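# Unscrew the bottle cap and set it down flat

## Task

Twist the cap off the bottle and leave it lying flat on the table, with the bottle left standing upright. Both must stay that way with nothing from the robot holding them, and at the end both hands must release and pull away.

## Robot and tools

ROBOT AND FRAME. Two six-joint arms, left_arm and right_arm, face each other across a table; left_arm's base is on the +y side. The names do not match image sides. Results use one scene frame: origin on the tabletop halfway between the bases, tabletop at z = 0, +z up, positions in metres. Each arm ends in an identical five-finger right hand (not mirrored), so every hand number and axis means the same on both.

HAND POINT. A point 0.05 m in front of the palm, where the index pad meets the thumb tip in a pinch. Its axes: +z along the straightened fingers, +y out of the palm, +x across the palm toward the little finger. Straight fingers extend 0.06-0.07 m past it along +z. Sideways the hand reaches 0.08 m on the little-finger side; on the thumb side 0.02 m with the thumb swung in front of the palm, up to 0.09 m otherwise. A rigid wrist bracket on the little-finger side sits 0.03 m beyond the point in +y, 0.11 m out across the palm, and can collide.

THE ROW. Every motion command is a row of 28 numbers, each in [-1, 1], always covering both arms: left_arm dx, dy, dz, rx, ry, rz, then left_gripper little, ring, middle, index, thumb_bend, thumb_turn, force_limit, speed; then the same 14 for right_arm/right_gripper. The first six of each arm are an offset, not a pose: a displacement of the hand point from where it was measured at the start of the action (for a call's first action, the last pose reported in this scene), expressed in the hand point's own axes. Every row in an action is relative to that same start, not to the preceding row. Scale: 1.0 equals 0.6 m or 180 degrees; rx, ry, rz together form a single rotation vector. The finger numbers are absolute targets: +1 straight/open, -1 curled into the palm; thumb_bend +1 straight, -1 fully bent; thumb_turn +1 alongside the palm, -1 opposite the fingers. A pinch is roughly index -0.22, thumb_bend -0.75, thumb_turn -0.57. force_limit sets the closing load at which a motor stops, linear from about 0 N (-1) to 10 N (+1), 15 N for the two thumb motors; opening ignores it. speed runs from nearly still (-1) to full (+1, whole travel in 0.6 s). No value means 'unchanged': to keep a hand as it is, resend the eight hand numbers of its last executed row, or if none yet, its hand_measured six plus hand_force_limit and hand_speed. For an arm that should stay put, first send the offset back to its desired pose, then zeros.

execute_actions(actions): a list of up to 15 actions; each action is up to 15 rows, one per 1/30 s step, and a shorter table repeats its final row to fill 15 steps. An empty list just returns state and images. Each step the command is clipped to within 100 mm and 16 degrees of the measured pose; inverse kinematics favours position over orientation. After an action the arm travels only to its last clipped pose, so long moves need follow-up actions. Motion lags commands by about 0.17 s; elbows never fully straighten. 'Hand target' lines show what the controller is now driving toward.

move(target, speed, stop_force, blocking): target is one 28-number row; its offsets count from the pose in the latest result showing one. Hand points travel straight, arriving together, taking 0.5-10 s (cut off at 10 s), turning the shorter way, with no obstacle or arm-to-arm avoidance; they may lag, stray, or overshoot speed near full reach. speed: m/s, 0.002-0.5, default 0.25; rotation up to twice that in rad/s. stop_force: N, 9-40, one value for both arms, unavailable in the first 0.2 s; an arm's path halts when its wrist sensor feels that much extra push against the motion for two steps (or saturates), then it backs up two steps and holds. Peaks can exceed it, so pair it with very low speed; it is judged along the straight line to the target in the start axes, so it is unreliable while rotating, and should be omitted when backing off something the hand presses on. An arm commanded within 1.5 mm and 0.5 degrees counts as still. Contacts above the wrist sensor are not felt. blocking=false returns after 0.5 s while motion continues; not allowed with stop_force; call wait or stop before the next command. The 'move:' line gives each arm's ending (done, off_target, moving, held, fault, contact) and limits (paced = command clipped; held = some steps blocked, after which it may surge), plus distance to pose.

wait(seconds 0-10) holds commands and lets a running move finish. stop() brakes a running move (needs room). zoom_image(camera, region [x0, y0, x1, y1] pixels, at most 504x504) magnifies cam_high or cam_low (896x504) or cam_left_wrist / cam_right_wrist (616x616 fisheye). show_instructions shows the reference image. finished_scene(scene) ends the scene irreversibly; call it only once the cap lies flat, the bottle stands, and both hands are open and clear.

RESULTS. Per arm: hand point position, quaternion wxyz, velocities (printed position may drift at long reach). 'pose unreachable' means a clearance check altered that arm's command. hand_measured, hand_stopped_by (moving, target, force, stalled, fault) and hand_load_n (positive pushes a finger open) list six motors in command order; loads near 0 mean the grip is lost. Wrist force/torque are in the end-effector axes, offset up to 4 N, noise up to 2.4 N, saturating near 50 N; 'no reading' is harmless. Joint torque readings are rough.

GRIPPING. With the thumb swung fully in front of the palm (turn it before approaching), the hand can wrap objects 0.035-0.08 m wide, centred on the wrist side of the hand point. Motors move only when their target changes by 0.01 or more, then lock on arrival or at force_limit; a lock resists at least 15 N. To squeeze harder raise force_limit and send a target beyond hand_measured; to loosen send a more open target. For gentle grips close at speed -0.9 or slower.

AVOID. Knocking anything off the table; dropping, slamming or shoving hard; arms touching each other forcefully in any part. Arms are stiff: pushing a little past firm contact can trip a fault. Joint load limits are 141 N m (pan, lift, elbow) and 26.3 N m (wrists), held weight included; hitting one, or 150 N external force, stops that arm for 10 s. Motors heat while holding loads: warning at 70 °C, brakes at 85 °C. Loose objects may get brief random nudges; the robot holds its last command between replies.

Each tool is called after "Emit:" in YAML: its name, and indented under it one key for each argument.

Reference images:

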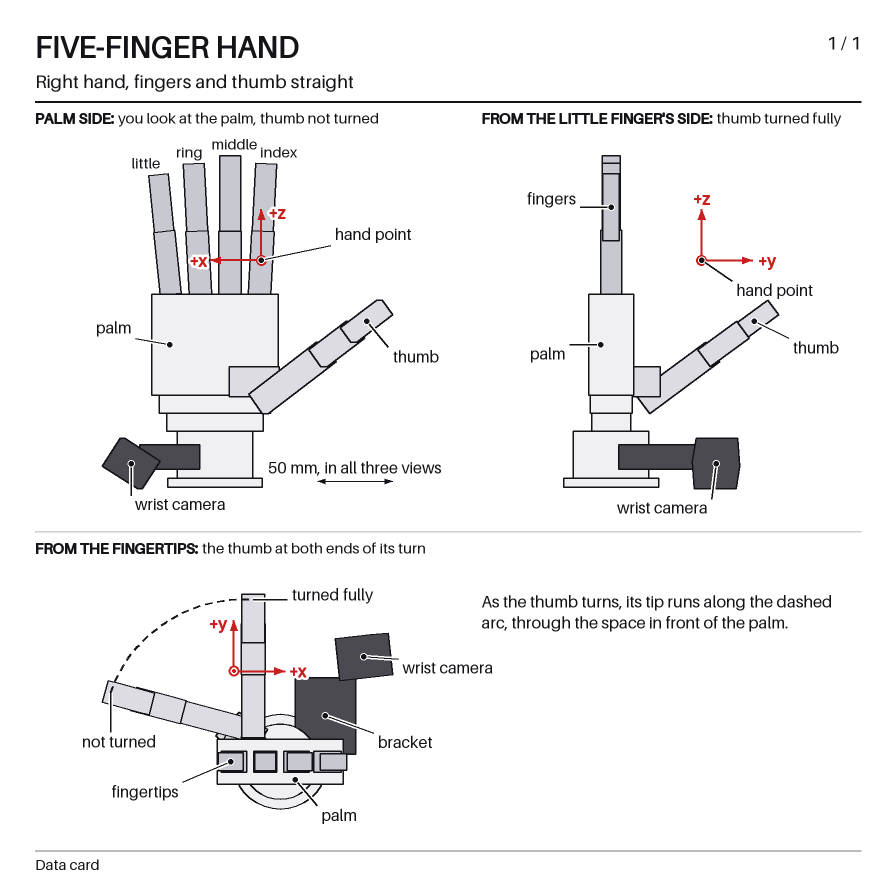

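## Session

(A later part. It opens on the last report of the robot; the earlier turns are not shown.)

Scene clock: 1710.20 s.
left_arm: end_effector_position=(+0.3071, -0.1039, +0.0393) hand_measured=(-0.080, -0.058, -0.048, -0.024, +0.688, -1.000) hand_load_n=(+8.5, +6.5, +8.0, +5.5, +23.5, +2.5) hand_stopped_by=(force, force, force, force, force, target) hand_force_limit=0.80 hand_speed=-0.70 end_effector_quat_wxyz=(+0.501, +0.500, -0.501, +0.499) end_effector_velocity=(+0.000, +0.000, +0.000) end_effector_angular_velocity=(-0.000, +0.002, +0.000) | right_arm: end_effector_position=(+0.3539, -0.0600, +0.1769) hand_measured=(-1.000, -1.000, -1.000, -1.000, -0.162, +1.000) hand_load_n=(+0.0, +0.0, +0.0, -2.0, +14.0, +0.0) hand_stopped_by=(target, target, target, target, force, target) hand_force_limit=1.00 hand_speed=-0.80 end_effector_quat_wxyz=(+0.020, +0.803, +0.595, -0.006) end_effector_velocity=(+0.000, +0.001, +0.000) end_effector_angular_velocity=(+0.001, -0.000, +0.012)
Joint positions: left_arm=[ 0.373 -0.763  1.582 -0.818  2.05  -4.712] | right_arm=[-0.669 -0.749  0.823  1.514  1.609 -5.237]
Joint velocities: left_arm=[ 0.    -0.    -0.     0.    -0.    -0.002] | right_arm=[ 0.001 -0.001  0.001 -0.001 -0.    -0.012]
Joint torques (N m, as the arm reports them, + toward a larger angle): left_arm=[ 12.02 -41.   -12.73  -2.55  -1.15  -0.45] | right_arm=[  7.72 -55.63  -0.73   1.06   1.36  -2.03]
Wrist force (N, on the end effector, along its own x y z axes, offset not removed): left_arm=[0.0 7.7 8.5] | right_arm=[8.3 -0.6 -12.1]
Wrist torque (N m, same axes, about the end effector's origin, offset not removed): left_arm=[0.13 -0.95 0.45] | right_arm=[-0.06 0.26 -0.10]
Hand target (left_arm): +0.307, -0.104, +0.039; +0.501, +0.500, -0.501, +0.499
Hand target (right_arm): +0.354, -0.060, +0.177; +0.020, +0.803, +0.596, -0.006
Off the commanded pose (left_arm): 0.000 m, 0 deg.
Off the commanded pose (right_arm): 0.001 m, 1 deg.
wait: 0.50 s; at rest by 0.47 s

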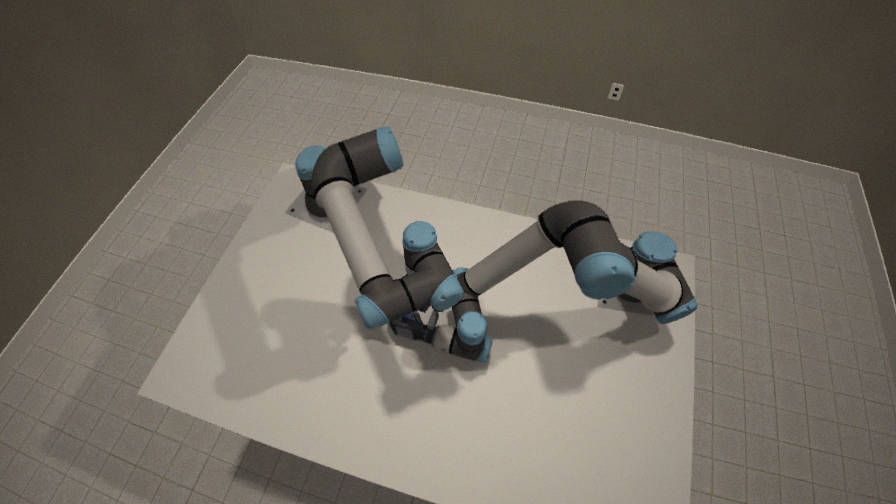

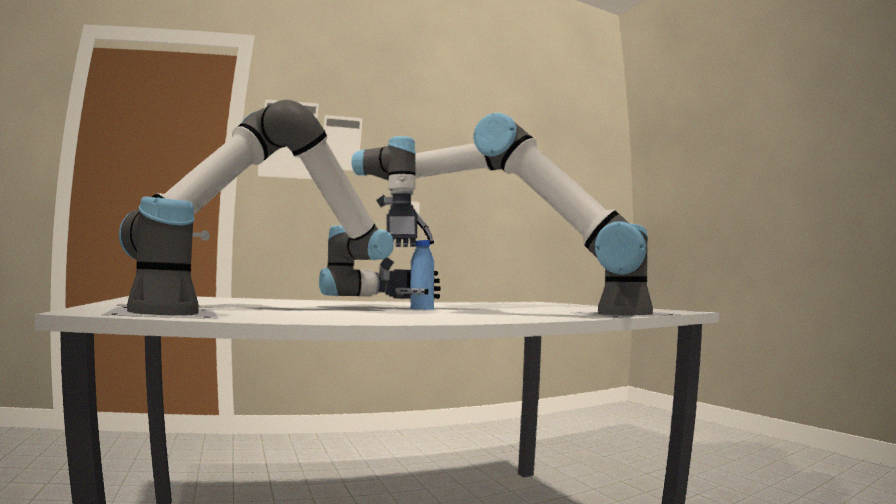

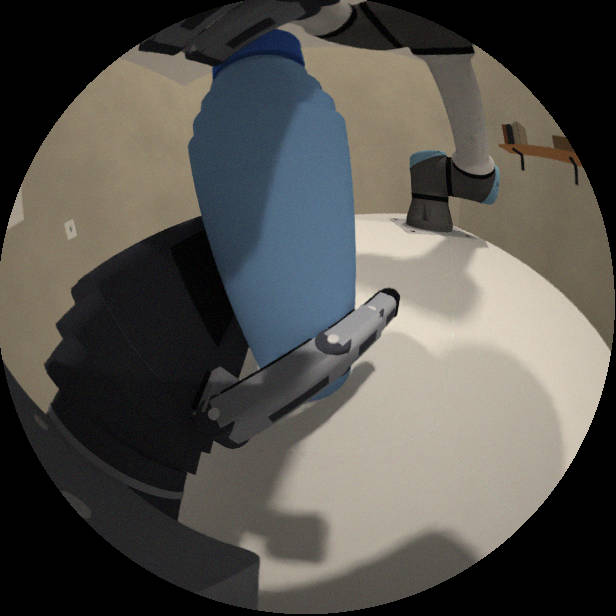

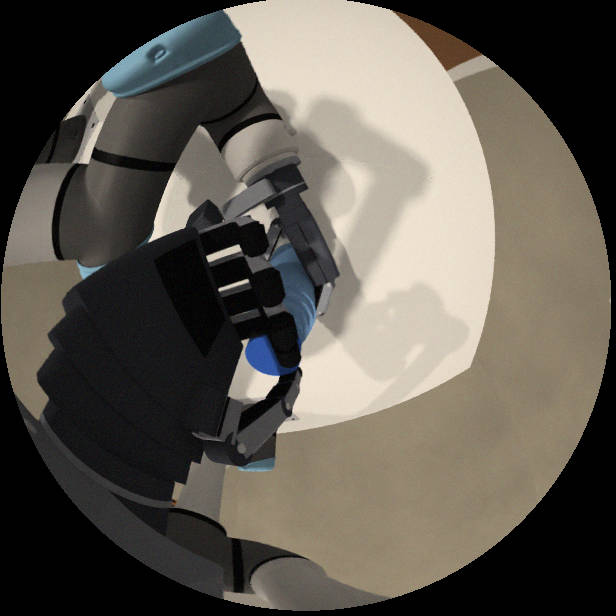

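Emit:
execute_actions:
  actions:
    - [[0,0,0,0,0,0,-0.9,-0.9,-0.9,-0.9,-0.9,-1,0.8,-0.7,0.0004,0.0001,-0.0002,0.0016,0.0021,0,-1,-1,-1,-1,-0.7,1,1,-0.8],[0,0,0,0,0,0,-0.9,-0.9,-0.9,-0.9,-0.9,-1,0.8,-0.7,0.0007,0.0002,-0.0003,0.0032,0.0042,0,-1,-1,-1,-1,-0.7,1,1,-0.8],[0,0,0,0,0,0,-0.9,-0.9,-0.9,-0.9,-0.9,-1,0.8,-0.7,0.0011,0.0003,-0.0005,0.0048,0.0064,0,-1,-1,-1,-1,-0.7,1,1,-0.8],[0,0,0,0,0,0,-0.9,-0.9,-0.9,-0.9,-0.9,-1,0.8,-0.7,0.0014,0.0004,-0.0006,0.0064,0.0085,0,-1,-1,-1,-1,-0.7,1,1,-0.8],[0,0,0,0,0,0,-0.9,-0.9,-0.9,-0.9,-0.9,-1,0.8,-0.7,0.0018,0.0005,-0.0008,0.008,0.0106,0,-1,-1,-1,-1,-0.7,1,1,-0.8]]
    - [[0,0,0,0,0,0,-0.9,-0.9,-0.9,-0.9,-0.9,-1,0.8,-0.7,0.00182,-0.00165,-0.00005,0,0,-0.0111,-1,-1,-1,-1,-0.7,1,1,-0.8],[0,0,0,0,0,0,-0.9,-0.9,-0.9,-0.9,-0.9,-1,0.8,-0.7,0.00357,-0.00336,-0.0001,0,0,-0.0222,-1,-1,-1,-1,-0.7,1,1,-0.8],[0,0,0,0,0,0,-0.9,-0.9,-0.9,-0.9,-0.9,-1,0.8,-0.7,0.00527,-0.00513,-0.00015,0,0,-0.0333,-1,-1,-1,-1,-0.7,1,1,-0.8],[0,0,0,0,0,0,-0.9,-0.9,-0.9,-0.9,-0.9,-1,0.8,-0.7,0.0069,-0.00696,-0.0002,0,0,-0.0444,-1,-1,-1,-1,-0.7,1,1,-0.8],[0,0,0,0,0,0,-0.9,-0.9,-0.9,-0.9,-0.9,-1,0.8,-0.7,0.00847,-0.00885,-0.00025,0,0,-0.0556,-1,-1,-1,-1,-0.7,1,1,-0.8],[0,0,0,0,0,0,-0.9,-0.9,-0.9,-0.9,-0.9,-1,0.8,-0.7,0.00997,-0.01079,-0.0003,0,0,-0.0667,-1,-1,-1,-1,-0.7,1,1,-0.8],[0,0,0,0,0,0,-0.9,-0.9,-0.9,-0.9,-0.9,-1,0.8,-0.7,0.0114,-0.01278,-0.00035,0,0,-0.0778,-1,-1,-1,-1,-0.7,1,1,-0.8],[0,0,0,0,0,0,-0.9,-0.9,-0.9,-0.9,-0.9,-1,0.8,-0.7,0.01277,-0.01482,-0.0004,0,0,-0.0889,-1,-1,-1,-1,-0.7,1,1,-0.8],[0,0,0,0,0,0,-0.9,-0.9,-0.9,-0.9,-0.9,-1,0.8,-0.7,0.01406,-0.0169,-0.00045,0,0,-0.1,-1,-1,-1,-1,-0.7,1,1,-0.8],[0,0,0,0,0,0,-0.9,-0.9,-0.9,-0.9,-0.9,-1,0.8,-0.7,0.01528,-0.01903,-0.0005,0,0,-0.1111,-1,-1,-1,-1,-0.7,1,1,-0.8],[0,0,0,0,0,0,-0.9,-0.9,-0.9,-0.9,-0.9,-1,0.8,-0.7,0.01642,-0.0212,-0.00055,0,0,-0.1222,-1,-1,-1,-1,-0.7,1,1,-0.8],[0,0,0,0,0,0,-0.9,-0.9,-0.9,-0.9,-0.9,-1,0.8,-0.7,0.01748,-0.02341,-0.0006,0,0,-0.1333,-1,-1,-1,-1,-0.7,1,1,-0.8],[0,0,0,0,0,0,-0.9,-0.9,-0.9,-0.9,-0.9,-1,0.8,-0.7,0.01847,-0.02566,-0.00065,0,0,-0.1444,-1,-1,-1,-1,-0.7,1,1,-0.8],[0,0,0,0,0,0,-0.9,-0.9,-0.9,-0.9,-0.9,-1,0.8,-0.7,0.01938,-0.02794,-0.0007,0,0,-0.1556,-1,-1,-1,-1,-0.7,1,1,-0.8],[0,0,0,0,0,0,-0.9,-0.9,-0.9,-0.9,-0.9,-1,0.8,-0.7,0.02021,-0.03024,-0.00075,0,0,-0.1667,-1,-1,-1,-1,-0.7,1,1,-0.8]]
    - [[0,0,0,0,0,0,-0.9,-0.9,-0.9,-0.9,-0.9,-1,0.8,-0.7,0.00997,-0.00809,-0.0003,0,0,-0.0667,-1,-1,-1,-1,-0.7,1,1,-0.8],[0,0,0,0,0,0,-0.9,-0.9,-0.9,-0.9,-0.9,-1,0.8,-0.7,0.0114,-0.01008,-0.00035,0,0,-0.0778,-1,-1,-1,-1,-0.7,1,1,-0.8],[0,0,0,0,0,0,-0.9,-0.9,-0.9,-0.9,-0.9,-1,0.8,-0.7,0.01277,-0.01212,-0.0004,0,0,-0.0889,-1,-1,-1,-1,-0.7,1,1,-0.8],[0,0,0,0,0,0,-0.9,-0.9,-0.9,-0.9,-0.9,-1,0.8,-0.7,0.01406,-0.0142,-0.00045,0,0,-0.1,-1,-1,-1,-1,-0.7,1,1,-0.8],[0,0,0,0,0,0,-0.9,-0.9,-0.9,-0.9,-0.9,-1,0.8,-0.7,0.01528,-0.01633,-0.0005,0,0,-0.1111,-1,-1,-1,-1,-0.7,1,1,-0.8],[0,0,0,0,0,0,-0.9,-0.9,-0.9,-0.9,-0.9,-1,0.8,-0.7,0.01642,-0.0185,-0.00055,0,0,-0.1222,-1,-1,-1,-1,-0.7,1,1,-0.8],[0,0,0,0,0,0,-0.9,-0.9,-0.9,-0.9,-0.9,-1,0.8,-0.7,0.01748,-0.02071,-0.0006,0,0,-0.1333,-1,-1,-1,-1,-0.7,1,1,-0.8]]

Emit:
zoom_image:
  camera: "cam_low"
  region: [380, 190, 480, 270]

Scene clock: 1795.90 s.
left_arm: end_effector_position=(+0.3072, -0.1039, +0.0393) hand_measured=(-0.080, -0.058, -0.048, -0.024, +0.688, -1.000) hand_load_n=(+4.0, +3.0, +6.0, +5.5, +23.5, +4.5) hand_stopped_by=(force, force, force, force, force, target) hand_force_limit=0.80 hand_speed=-0.70 end_effector_quat_wxyz=(+0.501, +0.500, -0.501, +0.499) end_effector_velocity=(+0.001, -0.000, +0.000) end_effector_angular_velocity=(-0.000, +0.000, +0.001) | right_arm: end_effector_position=(+0.3315, -0.0369, +0.1781) hand_measured=(-1.000, -1.000, -1.000, -1.000, -0.162, +1.000) hand_load_n=(+0.0, +0.0, +0.0, +1.0, +14.0, +0.5) hand_stopped_by=(target, target, target, target, force, target) hand_force_limit=1.00 hand_speed=-0.80 end_effector_quat_wxyz=(+0.003, +0.528, +0.849, -0.006) end_effector_velocity=(-0.002, +0.003, +0.000) end_effector_angular_velocity=(+0.027, +0.003, +0.167)
Joint positions: left_arm=[ 0.373 -0.763  1.582 -0.818  2.05  -4.712] | right_arm=[-0.661 -0.886  1.051  1.416  1.579 -5.983]
Joint velocities: left_arm=[ 0.001  0.    -0.001  0.001 -0.    -0.   ] | right_arm=[-0.018 -0.039  0.06  -0.039 -0.019 -0.185]
Joint torques (N m, as the arm reports them, + toward a larger angle): left_arm=[  9.8  -37.3  -12.9   -1.21  -1.47  -0.44] | right_arm=[ -1.7  -53.19  -5.73  -1.25  -3.32  -3.03]
Wrist force (N, on the end effector, along its own x y z axes, offset not removed): left_arm=[8.0 4.5 -9.9] | right_arm=[-8.6 -4.6 -3.4]
Wrist torque (N m, same axes, about the end effector's origin, offset not removed): left_arm=[0.41 0.78 0.27] | right_arm=[-0.55 0.42 -0.55]
Hand target (left_arm): +0.307, -0.104, +0.039; +0.501, +0.500, -0.501, +0.499
Hand target (right_arm): +0.331, -0.037, +0.178; +0.002, +0.521, +0.854, -0.005
Off the commanded pose (left_arm): 0.000 m, 0 deg.
Off the commanded pose (right_arm): 0.000 m, 1 deg.

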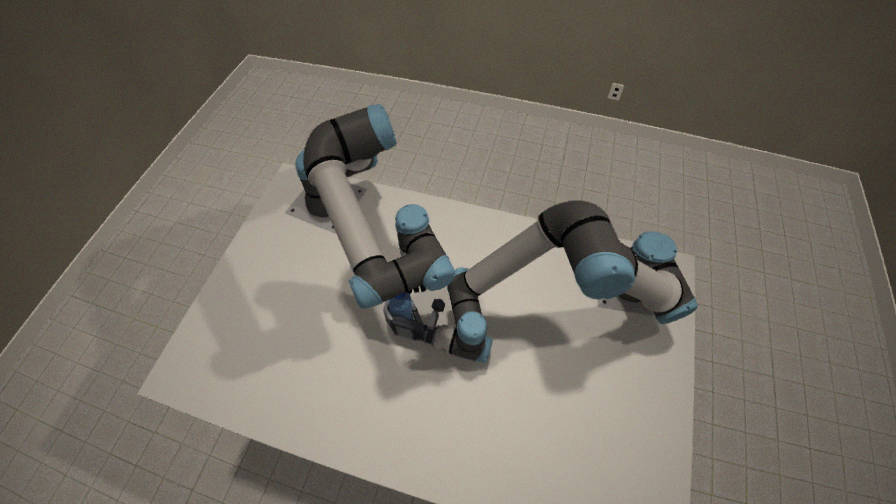

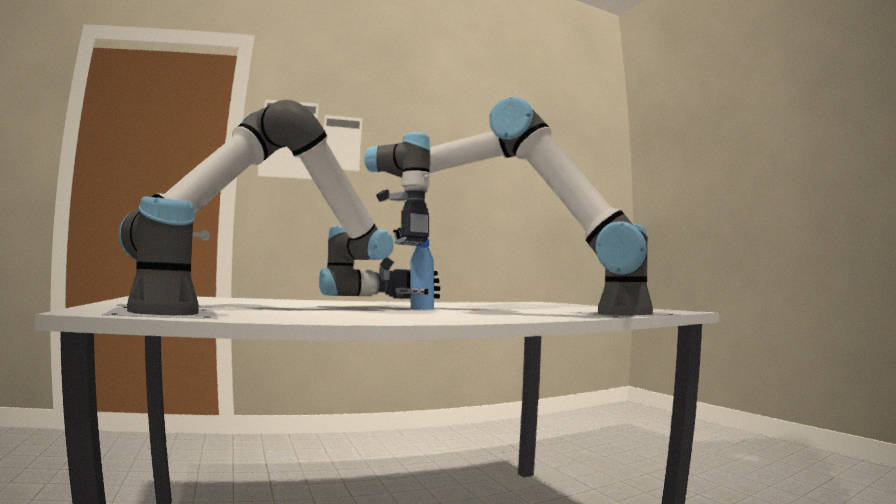

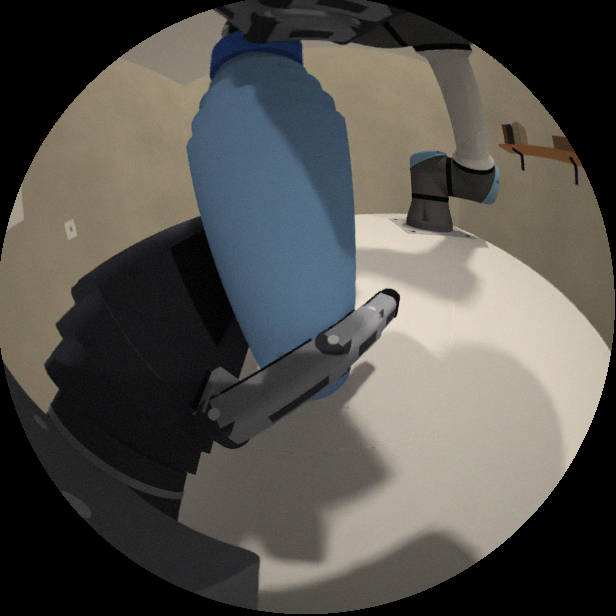

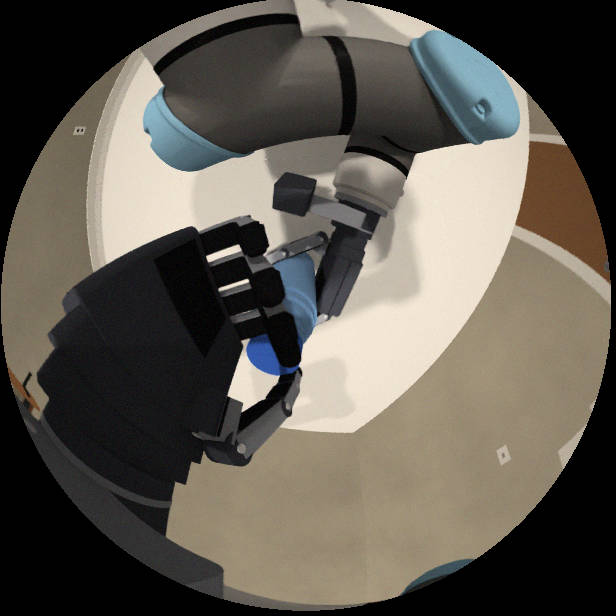

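Region (380, 190, 480, 270) of cam_low's 896x504 image, scaled by 5.040, with more detail than that image has; it fills the top 403 rows of this view, and the rest is white.

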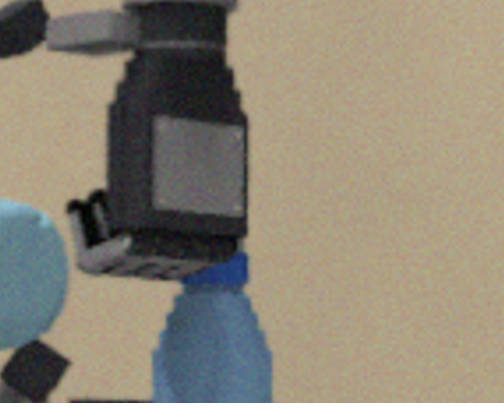

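Emit:
execute_actions:
  actions:
    - [[0,0,0,0,0,0,-0.9,-0.9,-0.9,-0.9,-0.9,-1,0.8,-0.7,-0.0005,0,-0.0003,0,0,0,-1,-1,-1,-1,-0.7,1,1,-0.8],[0,0,0,0,0,0,-0.9,-0.9,-0.9,-0.9,-0.9,-1,0.8,-0.7,-0.001,0,-0.0006,0,0,0,-1,-1,-1,-1,-0.7,1,1,-0.8],[0,0,0,0,0,0,-0.9,-0.9,-0.9,-0.9,-0.9,-1,0.8,-0.7,-0.0015,0,-0.0009,0,0,0,-1,-1,-1,-1,-0.7,1,1,-0.8],[0,0,0,0,0,0,-0.9,-0.9,-0.9,-0.9,-0.9,-1,0.8,-0.7,-0.0015,0,-0.0012,0,0,0,-1,-1,-1,-1,-0.7,1,1,-0.8],[0,0,0,0,0,0,-0.9,-0.9,-0.9,-0.9,-0.9,-1,0.8,-0.7,-0.0015,0,-0.0015,0,0,0,-1,-1,-1,-1,-0.7,1,1,-0.8]]

Scene clock: 1811.00 s.
left_arm: end_effector_position=(+0.3072, -0.1039, +0.0393) hand_measured=(-0.080, -0.058, -0.048, -0.024, +0.688, -1.000) hand_load_n=(+6.0, +5.0, +7.5, +6.5, +22.5, +3.0) hand_stopped_by=(force, force, force, force, force, target) hand_force_limit=0.80 hand_speed=-0.70 end_effector_quat_wxyz=(+0.501, +0.500, -0.501, +0.499) end_effector_velocity=(+0.000, -0.000, +0.000) end_effector_angular_velocity=(-0.001, -0.001, -0.000) | right_arm: end_effector_position=(+0.3319, -0.0377, +0.1790) hand_measured=(-1.000, -1.000, -1.000, -1.000, -0.162, +1.000) hand_load_n=(+0.0, +0.0, +0.0, +0.5, +13.5, +0.0) hand_stopped_by=(target, target, target, target, force, target) hand_force_limit=1.00 hand_speed=-0.80 end_effector_quat_wxyz=(+0.003, +0.528, +0.849, -0.006) end_effector_velocity=(+0.000, +0.000, +0.001) end_effector_angular_velocity=(+0.001, -0.001, -0.002)
Joint positions: left_arm=[ 0.373 -0.763  1.582 -0.818  2.05  -4.712] | right_arm=[-0.663 -0.888  1.051  1.417  1.579 -5.985]
Joint velocities: left_arm=[-0.     0.    -0.    -0.001 -0.     0.001] | right_arm=[ 0.     0.    -0.003  0.001 -0.001  0.002]
Joint torques (N m, as the arm reports them, + toward a larger angle): left_arm=[ 10.2  -37.56 -11.92  -1.41  -1.33  -0.6 ] | right_arm=[  7.17 -33.27 -31.14   5.2    1.48   2.19]
Wrist force (N, on the end effector, along its own x y z axes, offset not removed): left_arm=[2.3 -0.8 1.7] | right_arm=[1.4 -3.0 -3.2]
Wrist torque (N m, same axes, about the end effector's origin, offset not removed): left_arm=[-0.01 0.18 0.08] | right_arm=[-0.15 -0.05 -0.23]
Hand target (left_arm): +0.307, -0.104, +0.039; +0.501, +0.500, -0.501, +0.499
Hand target (right_arm): +0.332, -0.038, +0.179; +0.003, +0.528, +0.849, -0.006
Off the commanded pose (left_arm): 0.000 m, 0 deg.
Off the commanded pose (right_arm): 0.000 m, 0 deg.

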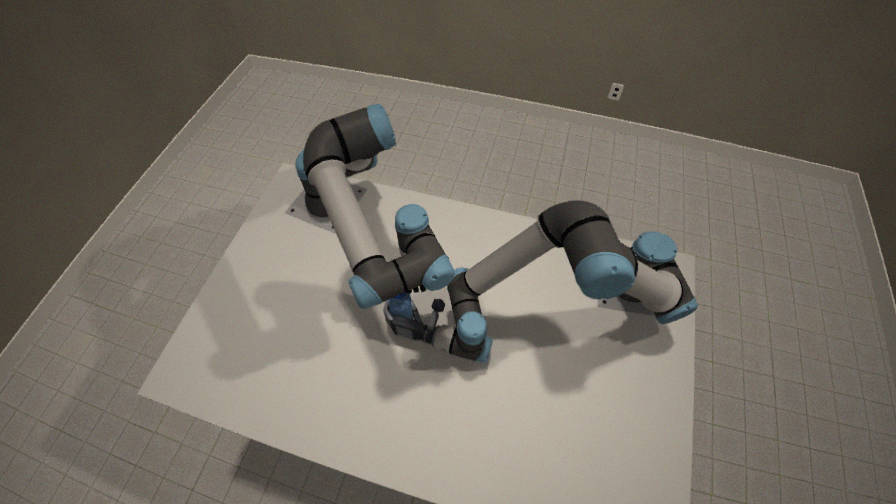

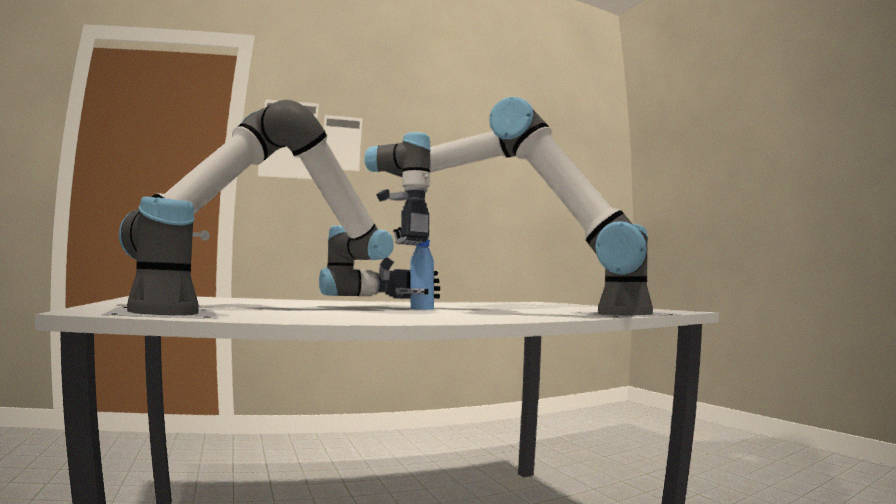

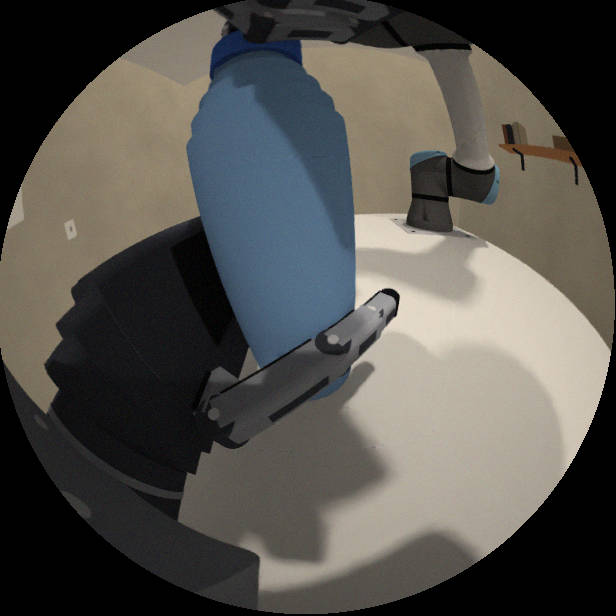

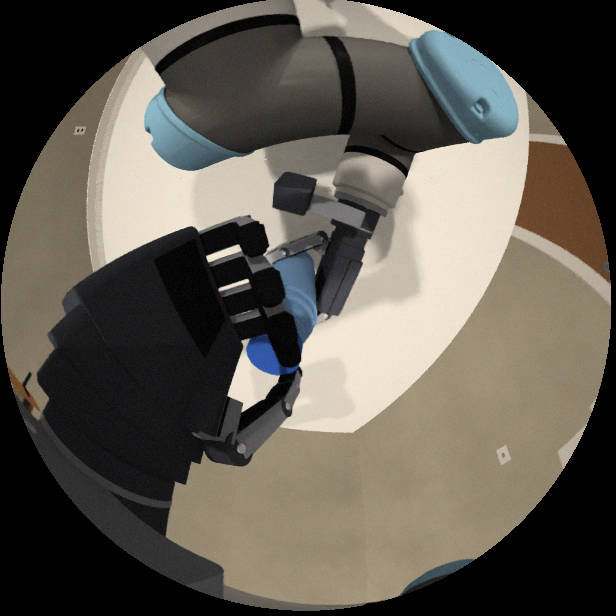

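Emit:
move:
  target: [0,0,0,0,0,0,-0.9,-0.9,-0.9,-0.9,-0.9,-1,0.8,-0.7,0,0,-0.01,0,0,0,-1,-1,-1,-1,-0.7,1,1,-0.8]
  speed: 0.015

Emit:
zoom_image:
  camera: "cam_low"
  region: [380, 190, 480, 270]

Scene clock: 1818.57 s.
left_arm: end_effector_position=(+0.3072, -0.1039, +0.0393) hand_measured=(-0.080, -0.058, -0.048, -0.024, +0.688, -1.000) hand_load_n=(+6.0, +5.0, +7.5, +6.5, +22.5, +3.0) hand_stopped_by=(force, force, force, force, force, target) hand_force_limit=0.80 hand_speed=-0.70 end_effector_quat_wxyz=(+0.501, +0.500, -0.501, +0.499) end_effector_velocity=(+0.001, -0.001, +0.001) end_effector_angular_velocity=(-0.002, -0.002, +0.001) | right_arm: end_effector_position=(+0.3319, -0.0376, +0.1847) hand_measured=(-1.000, -1.000, -1.000, -1.000, -0.162, +1.000) hand_load_n=(+0.0, +0.0, +0.0, +0.5, +13.5, +0.0) hand_stopped_by=(target, target, target, target, force, target) hand_force_limit=1.00 hand_speed=-0.80 end_effector_quat_wxyz=(+0.003, +0.528, +0.849, -0.006) end_effector_velocity=(+0.000, +0.000, +0.003) end_effector_angular_velocity=(+0.001, +0.000, -0.001)
Joint positions: left_arm=[ 0.373 -0.763  1.582 -0.818  2.05  -4.712] | right_arm=[-0.663 -0.89   1.04   1.43   1.579 -5.985]
Joint velocities: left_arm=[ 0.001  0.    -0.002 -0.001 -0.     0.001] | right_arm=[-0.    -0.001 -0.005  0.006 -0.001  0.001]
Joint torques (N m, as the arm reports them, + toward a larger angle): left_arm=[ 10.71 -37.39 -12.07  -1.48  -1.34  -0.57] | right_arm=[  8.33 -55.67 -32.23   4.9    0.08  -0.94]
Wrist force (N, on the end effector, along its own x y z axes, offset not removed): left_arm=[4.5 -1.3 2.2] | right_arm=[0.6 -4.5 -2.4]
Wrist torque (N m, same axes, about the end effector's origin, offset not removed): left_arm=[-0.39 -0.13 -0.01] | right_arm=[-0.49 0.15 -0.25]
Hand target (left_arm): +0.307, -0.104, +0.039; +0.501, +0.500, -0.501, +0.499
Hand target (right_arm): +0.332, -0.038, +0.185; +0.003, +0.528, +0.849, -0.006
Off the commanded pose (left_arm): 0.000 m, 0 deg.
Off the commanded pose (right_arm): 0.000 m, 0 deg.
move: done

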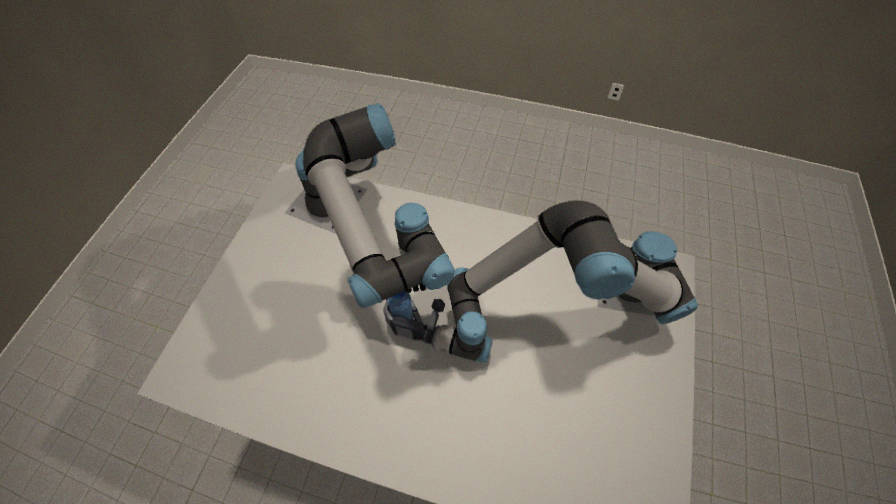

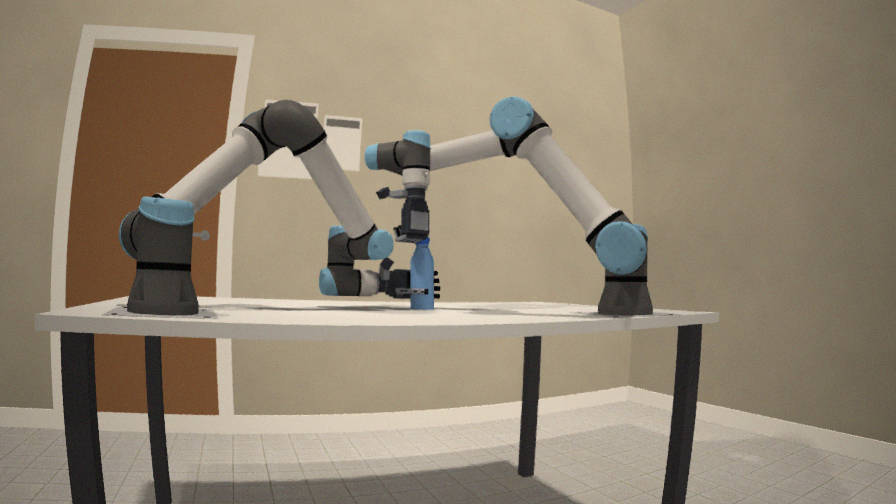

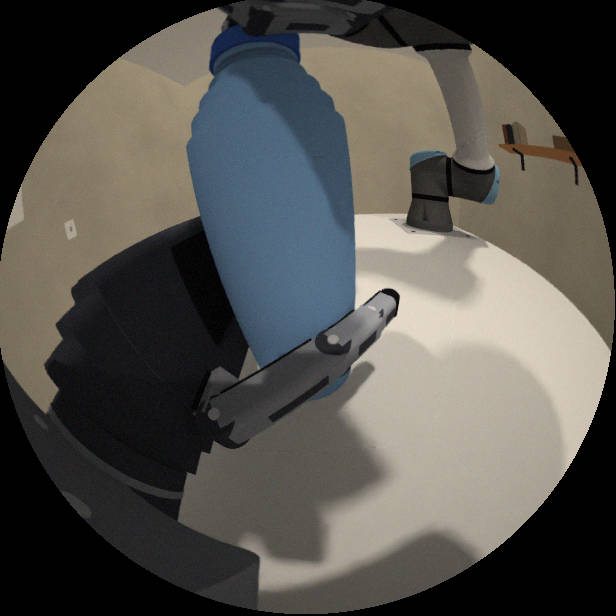

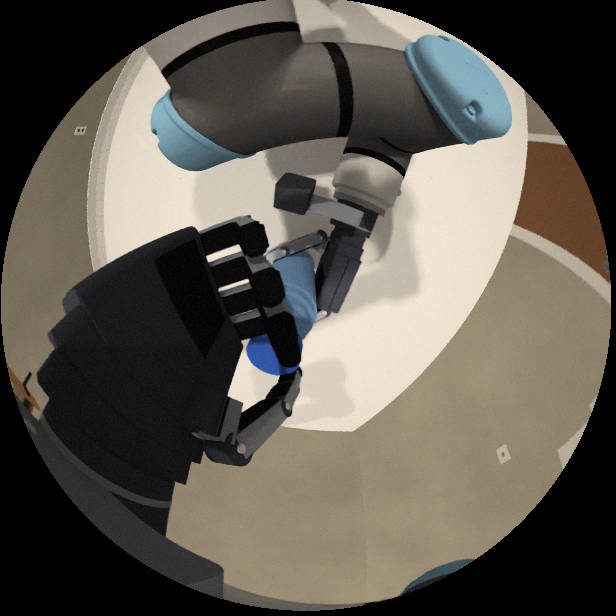

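Region (380, 190, 480, 270) of cam_low's 896x504 image, scaled by 5.040, with more detail than that image has; it fills the top 403 rows of this view, and the rest is white.

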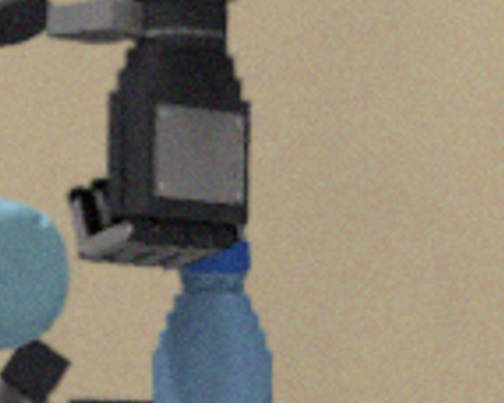

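Emit:
move:
  target: [0,0,0,0,0,0,1,1,1,1,1,-1,0.8,0,0,0,-0.075,0,0,0,-1,-1,-1,-1,-0.7,1,1,-0.8]
  speed: 0.08

Scene clock: 1877.50 s.
left_arm: end_effector_position=(+0.3072, -0.1039, +0.0393) hand_measured=(+1.000, +1.000, +1.000, +1.000, +1.000, -1.000) hand_load_n=(+0.0, +0.0, +0.0, +0.0, +0.0, +0.0) hand_stopped_by=(target, target, target, target, target, target) hand_force_limit=0.80 hand_speed=0.00 end_effector_quat_wxyz=(+0.501, +0.500, -0.501, +0.499) end_effector_velocity=(-0.001, -0.001, +0.000) end_effector_angular_velocity=(+0.000, +0.001, -0.001) | right_arm: end_effector_position=(+0.3320, -0.0370, +0.2296) hand_measured=(-1.000, -1.000, -1.000, -1.000, -0.162, +1.000) hand_load_n=(+0.0, +0.0, +0.0, +0.5, +13.5, +0.0) hand_stopped_by=(target, target, target, target, force, target) hand_force_limit=1.00 hand_speed=-0.80 end_effector_quat_wxyz=(+0.003, +0.528, +0.849, -0.006) end_effector_velocity=(+0.001, +0.000, +0.002) end_effector_angular_velocity=(-0.001, +0.001, +0.000)
Joint positions: left_arm=[ 0.373 -0.763  1.582 -0.818  2.05  -4.712] | right_arm=[-0.662 -0.901  0.943  1.538  1.579 -5.984]
Joint velocities: left_arm=[-0.001  0.    -0.001  0.001  0.    -0.001] | right_arm=[-0.     0.002 -0.007  0.006 -0.    -0.   ]
Joint torques (N m, as the arm reports them, + toward a larger angle): left_arm=[ 10.22 -37.63 -12.42  -1.44  -1.27  -0.51] | right_arm=[  7.44 -33.79 -32.35   5.18  -0.01   2.29]
Wrist force (N, on the end effector, along its own x y z axes, offset not removed): left_arm=[-0.4 -0.1 1.0] | right_arm=[0.5 -2.6 0.4]
Wrist torque (N m, same axes, about the end effector's origin, offset not removed): left_arm=[-0.06 -0.04 0.09] | right_arm=[-0.47 -0.05 -0.18]
Hand target (left_arm): +0.307, -0.104, +0.039; +0.501, +0.500, -0.501, +0.499
Hand target (right_arm): +0.332, -0.037, +0.230; +0.003, +0.528, +0.849, -0.006
Off the commanded pose (left_arm): 0.000 m, 0 deg.
Off the commanded pose (right_arm): 0.000 m, 0 deg.
move: done

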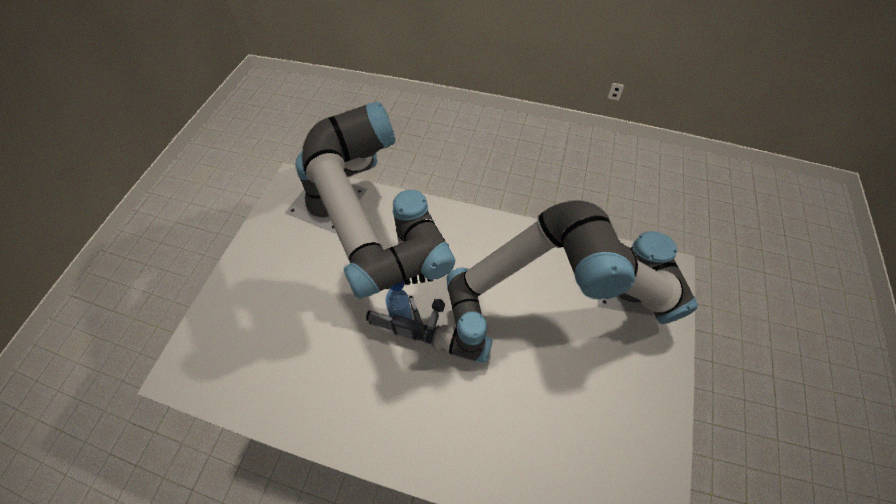

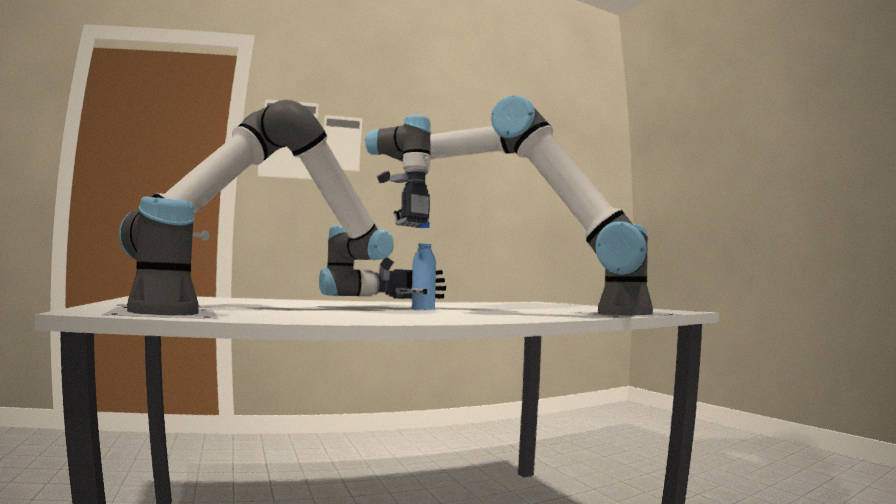

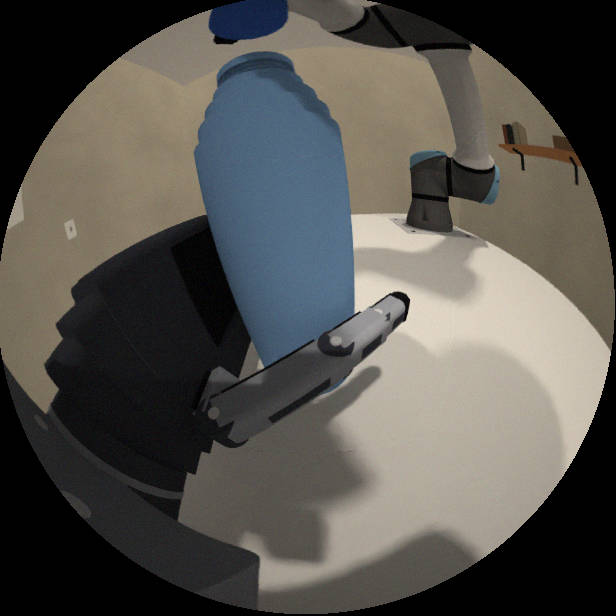

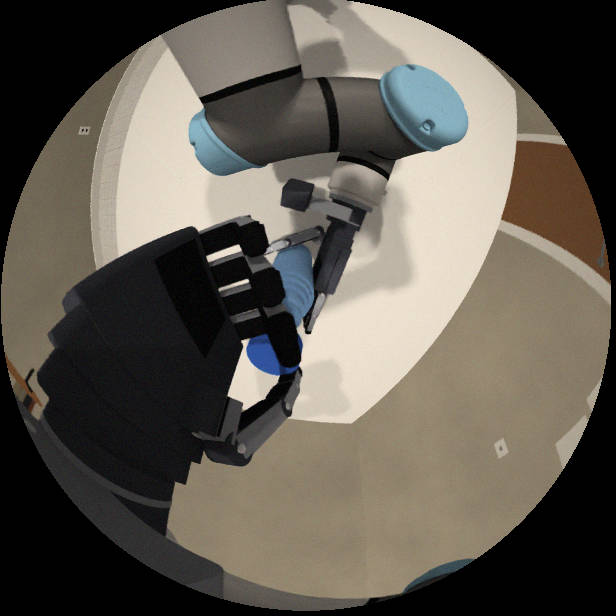

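Emit:
move:
  target: [0.05,-0.05,-0.27,0,0,0,1,1,1,1,1,-1,0.8,0,-0.0795,-0.34,0.349,0,0,0,-1,-1,-1,-1,-0.7,1,1,-0.8]
  speed: 0.22

Scene clock: 1901.03 s.
left_arm: end_effector_position=(+0.3376, +0.0579, +0.0694) hand_measured=(+1.000, +1.000, +1.000, +1.000, +1.000, -1.000) hand_load_n=(+0.0, +0.0, +0.0, +0.0, +0.0, +0.0) hand_stopped_by=(target, target, target, target, target, target) hand_force_limit=0.80 hand_speed=0.00 end_effector_quat_wxyz=(+0.501, +0.500, -0.501, +0.499) end_effector_velocity=(-0.000, +0.000, +0.000) end_effector_angular_velocity=(-0.000, +0.001, -0.001) | right_arm: end_effector_position=(+0.1699, -0.1728, +0.0226) hand_measured=(-1.000, -1.000, -1.000, -1.000, -0.162, +1.000) hand_load_n=(+0.0, +0.0, +0.0, +0.5, +13.5, +0.0) hand_stopped_by=(target, target, target, target, force, target) hand_force_limit=1.00 hand_speed=-0.80 end_effector_quat_wxyz=(+0.003, +0.528, +0.849, -0.006) end_effector_velocity=(-0.001, -0.001, -0.002) end_effector_angular_velocity=(+0.001, -0.001, +0.001)
Joint positions: left_arm=[ 0.59  -0.957  1.868 -0.911  2.267 -4.713] | right_arm=[-0.625 -1.15   1.939  0.791  1.579 -5.947]
Joint velocities: left_arm=[ 0.    -0.001  0.001 -0.     0.002 -0.001] | right_arm=[-0.     0.001  0.005 -0.007 -0.    -0.001]
Joint torques (N m, as the arm reports them, + toward a larger angle): left_arm=[ 11.98 -41.01  -5.93  -3.31   2.04  -2.14] | right_arm=[  8.53 -27.06  -0.4   -0.5   -1.64   2.12]
Wrist force (N, on the end effector, along its own x y z axes, offset not removed): left_arm=[-1.8 1.2 0.0] | right_arm=[-0.6 -4.4 -3.0]
Wrist torque (N m, same axes, about the end effector's origin, offset not removed): left_arm=[0.24 0.22 0.04] | right_arm=[-0.45 0.32 -0.24]
Hand target (left_arm): +0.338, +0.058, +0.069; +0.501, +0.500, -0.501, +0.499
Hand target (right_arm): +0.170, -0.173, +0.022; +0.003, +0.528, +0.849, -0.006
Off the commanded pose (left_arm): 0.000 m, 0 deg.
Off the commanded pose (right_arm): 0.001 m, 0 deg.
move: done

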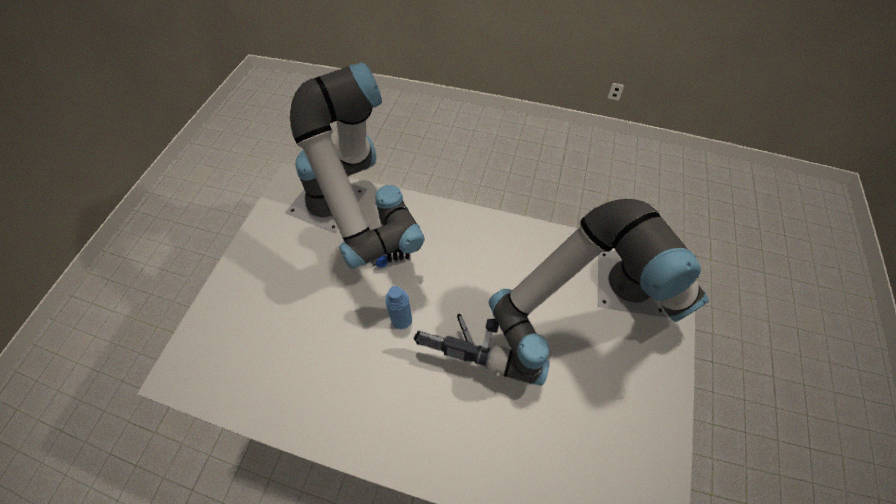

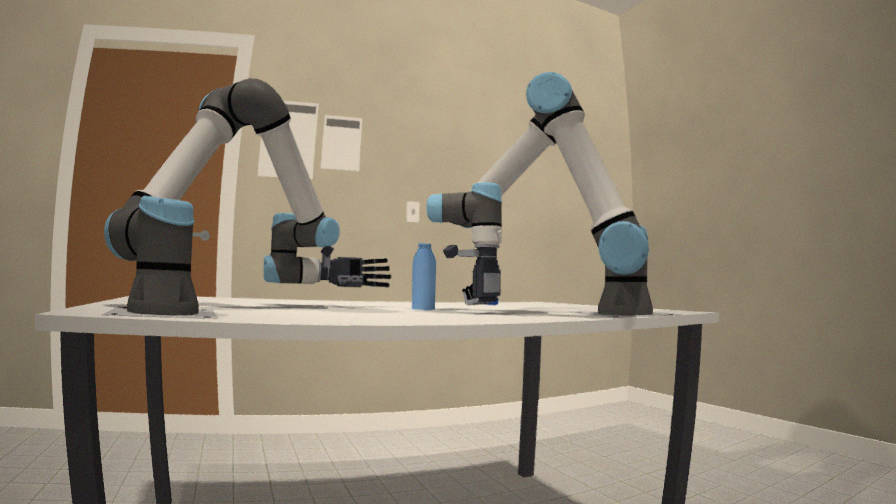

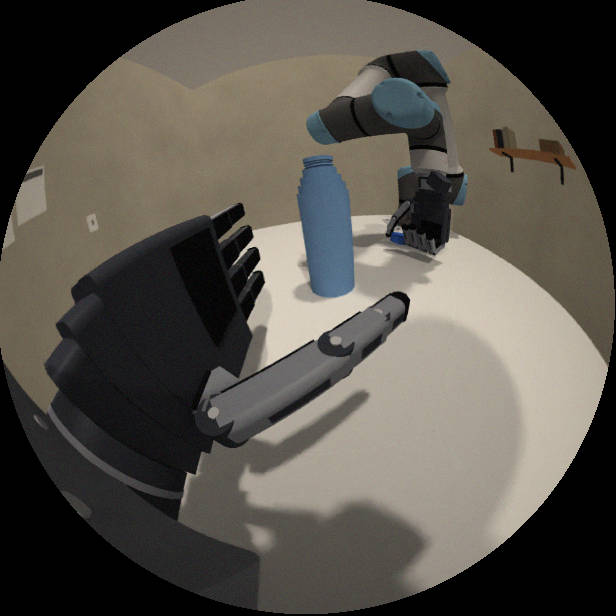

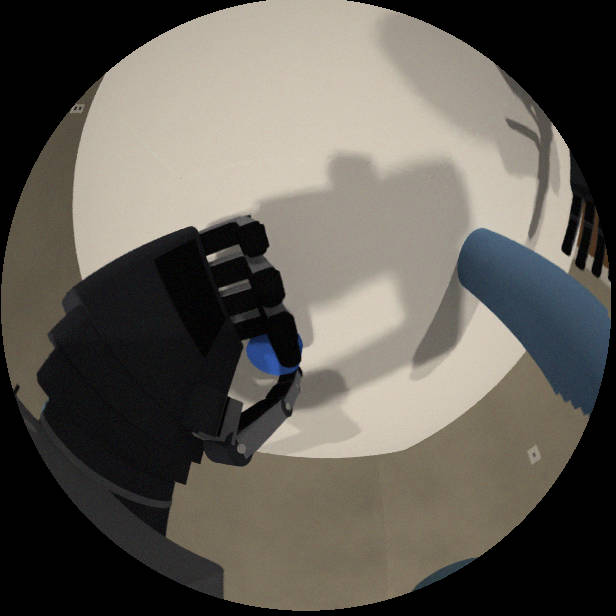

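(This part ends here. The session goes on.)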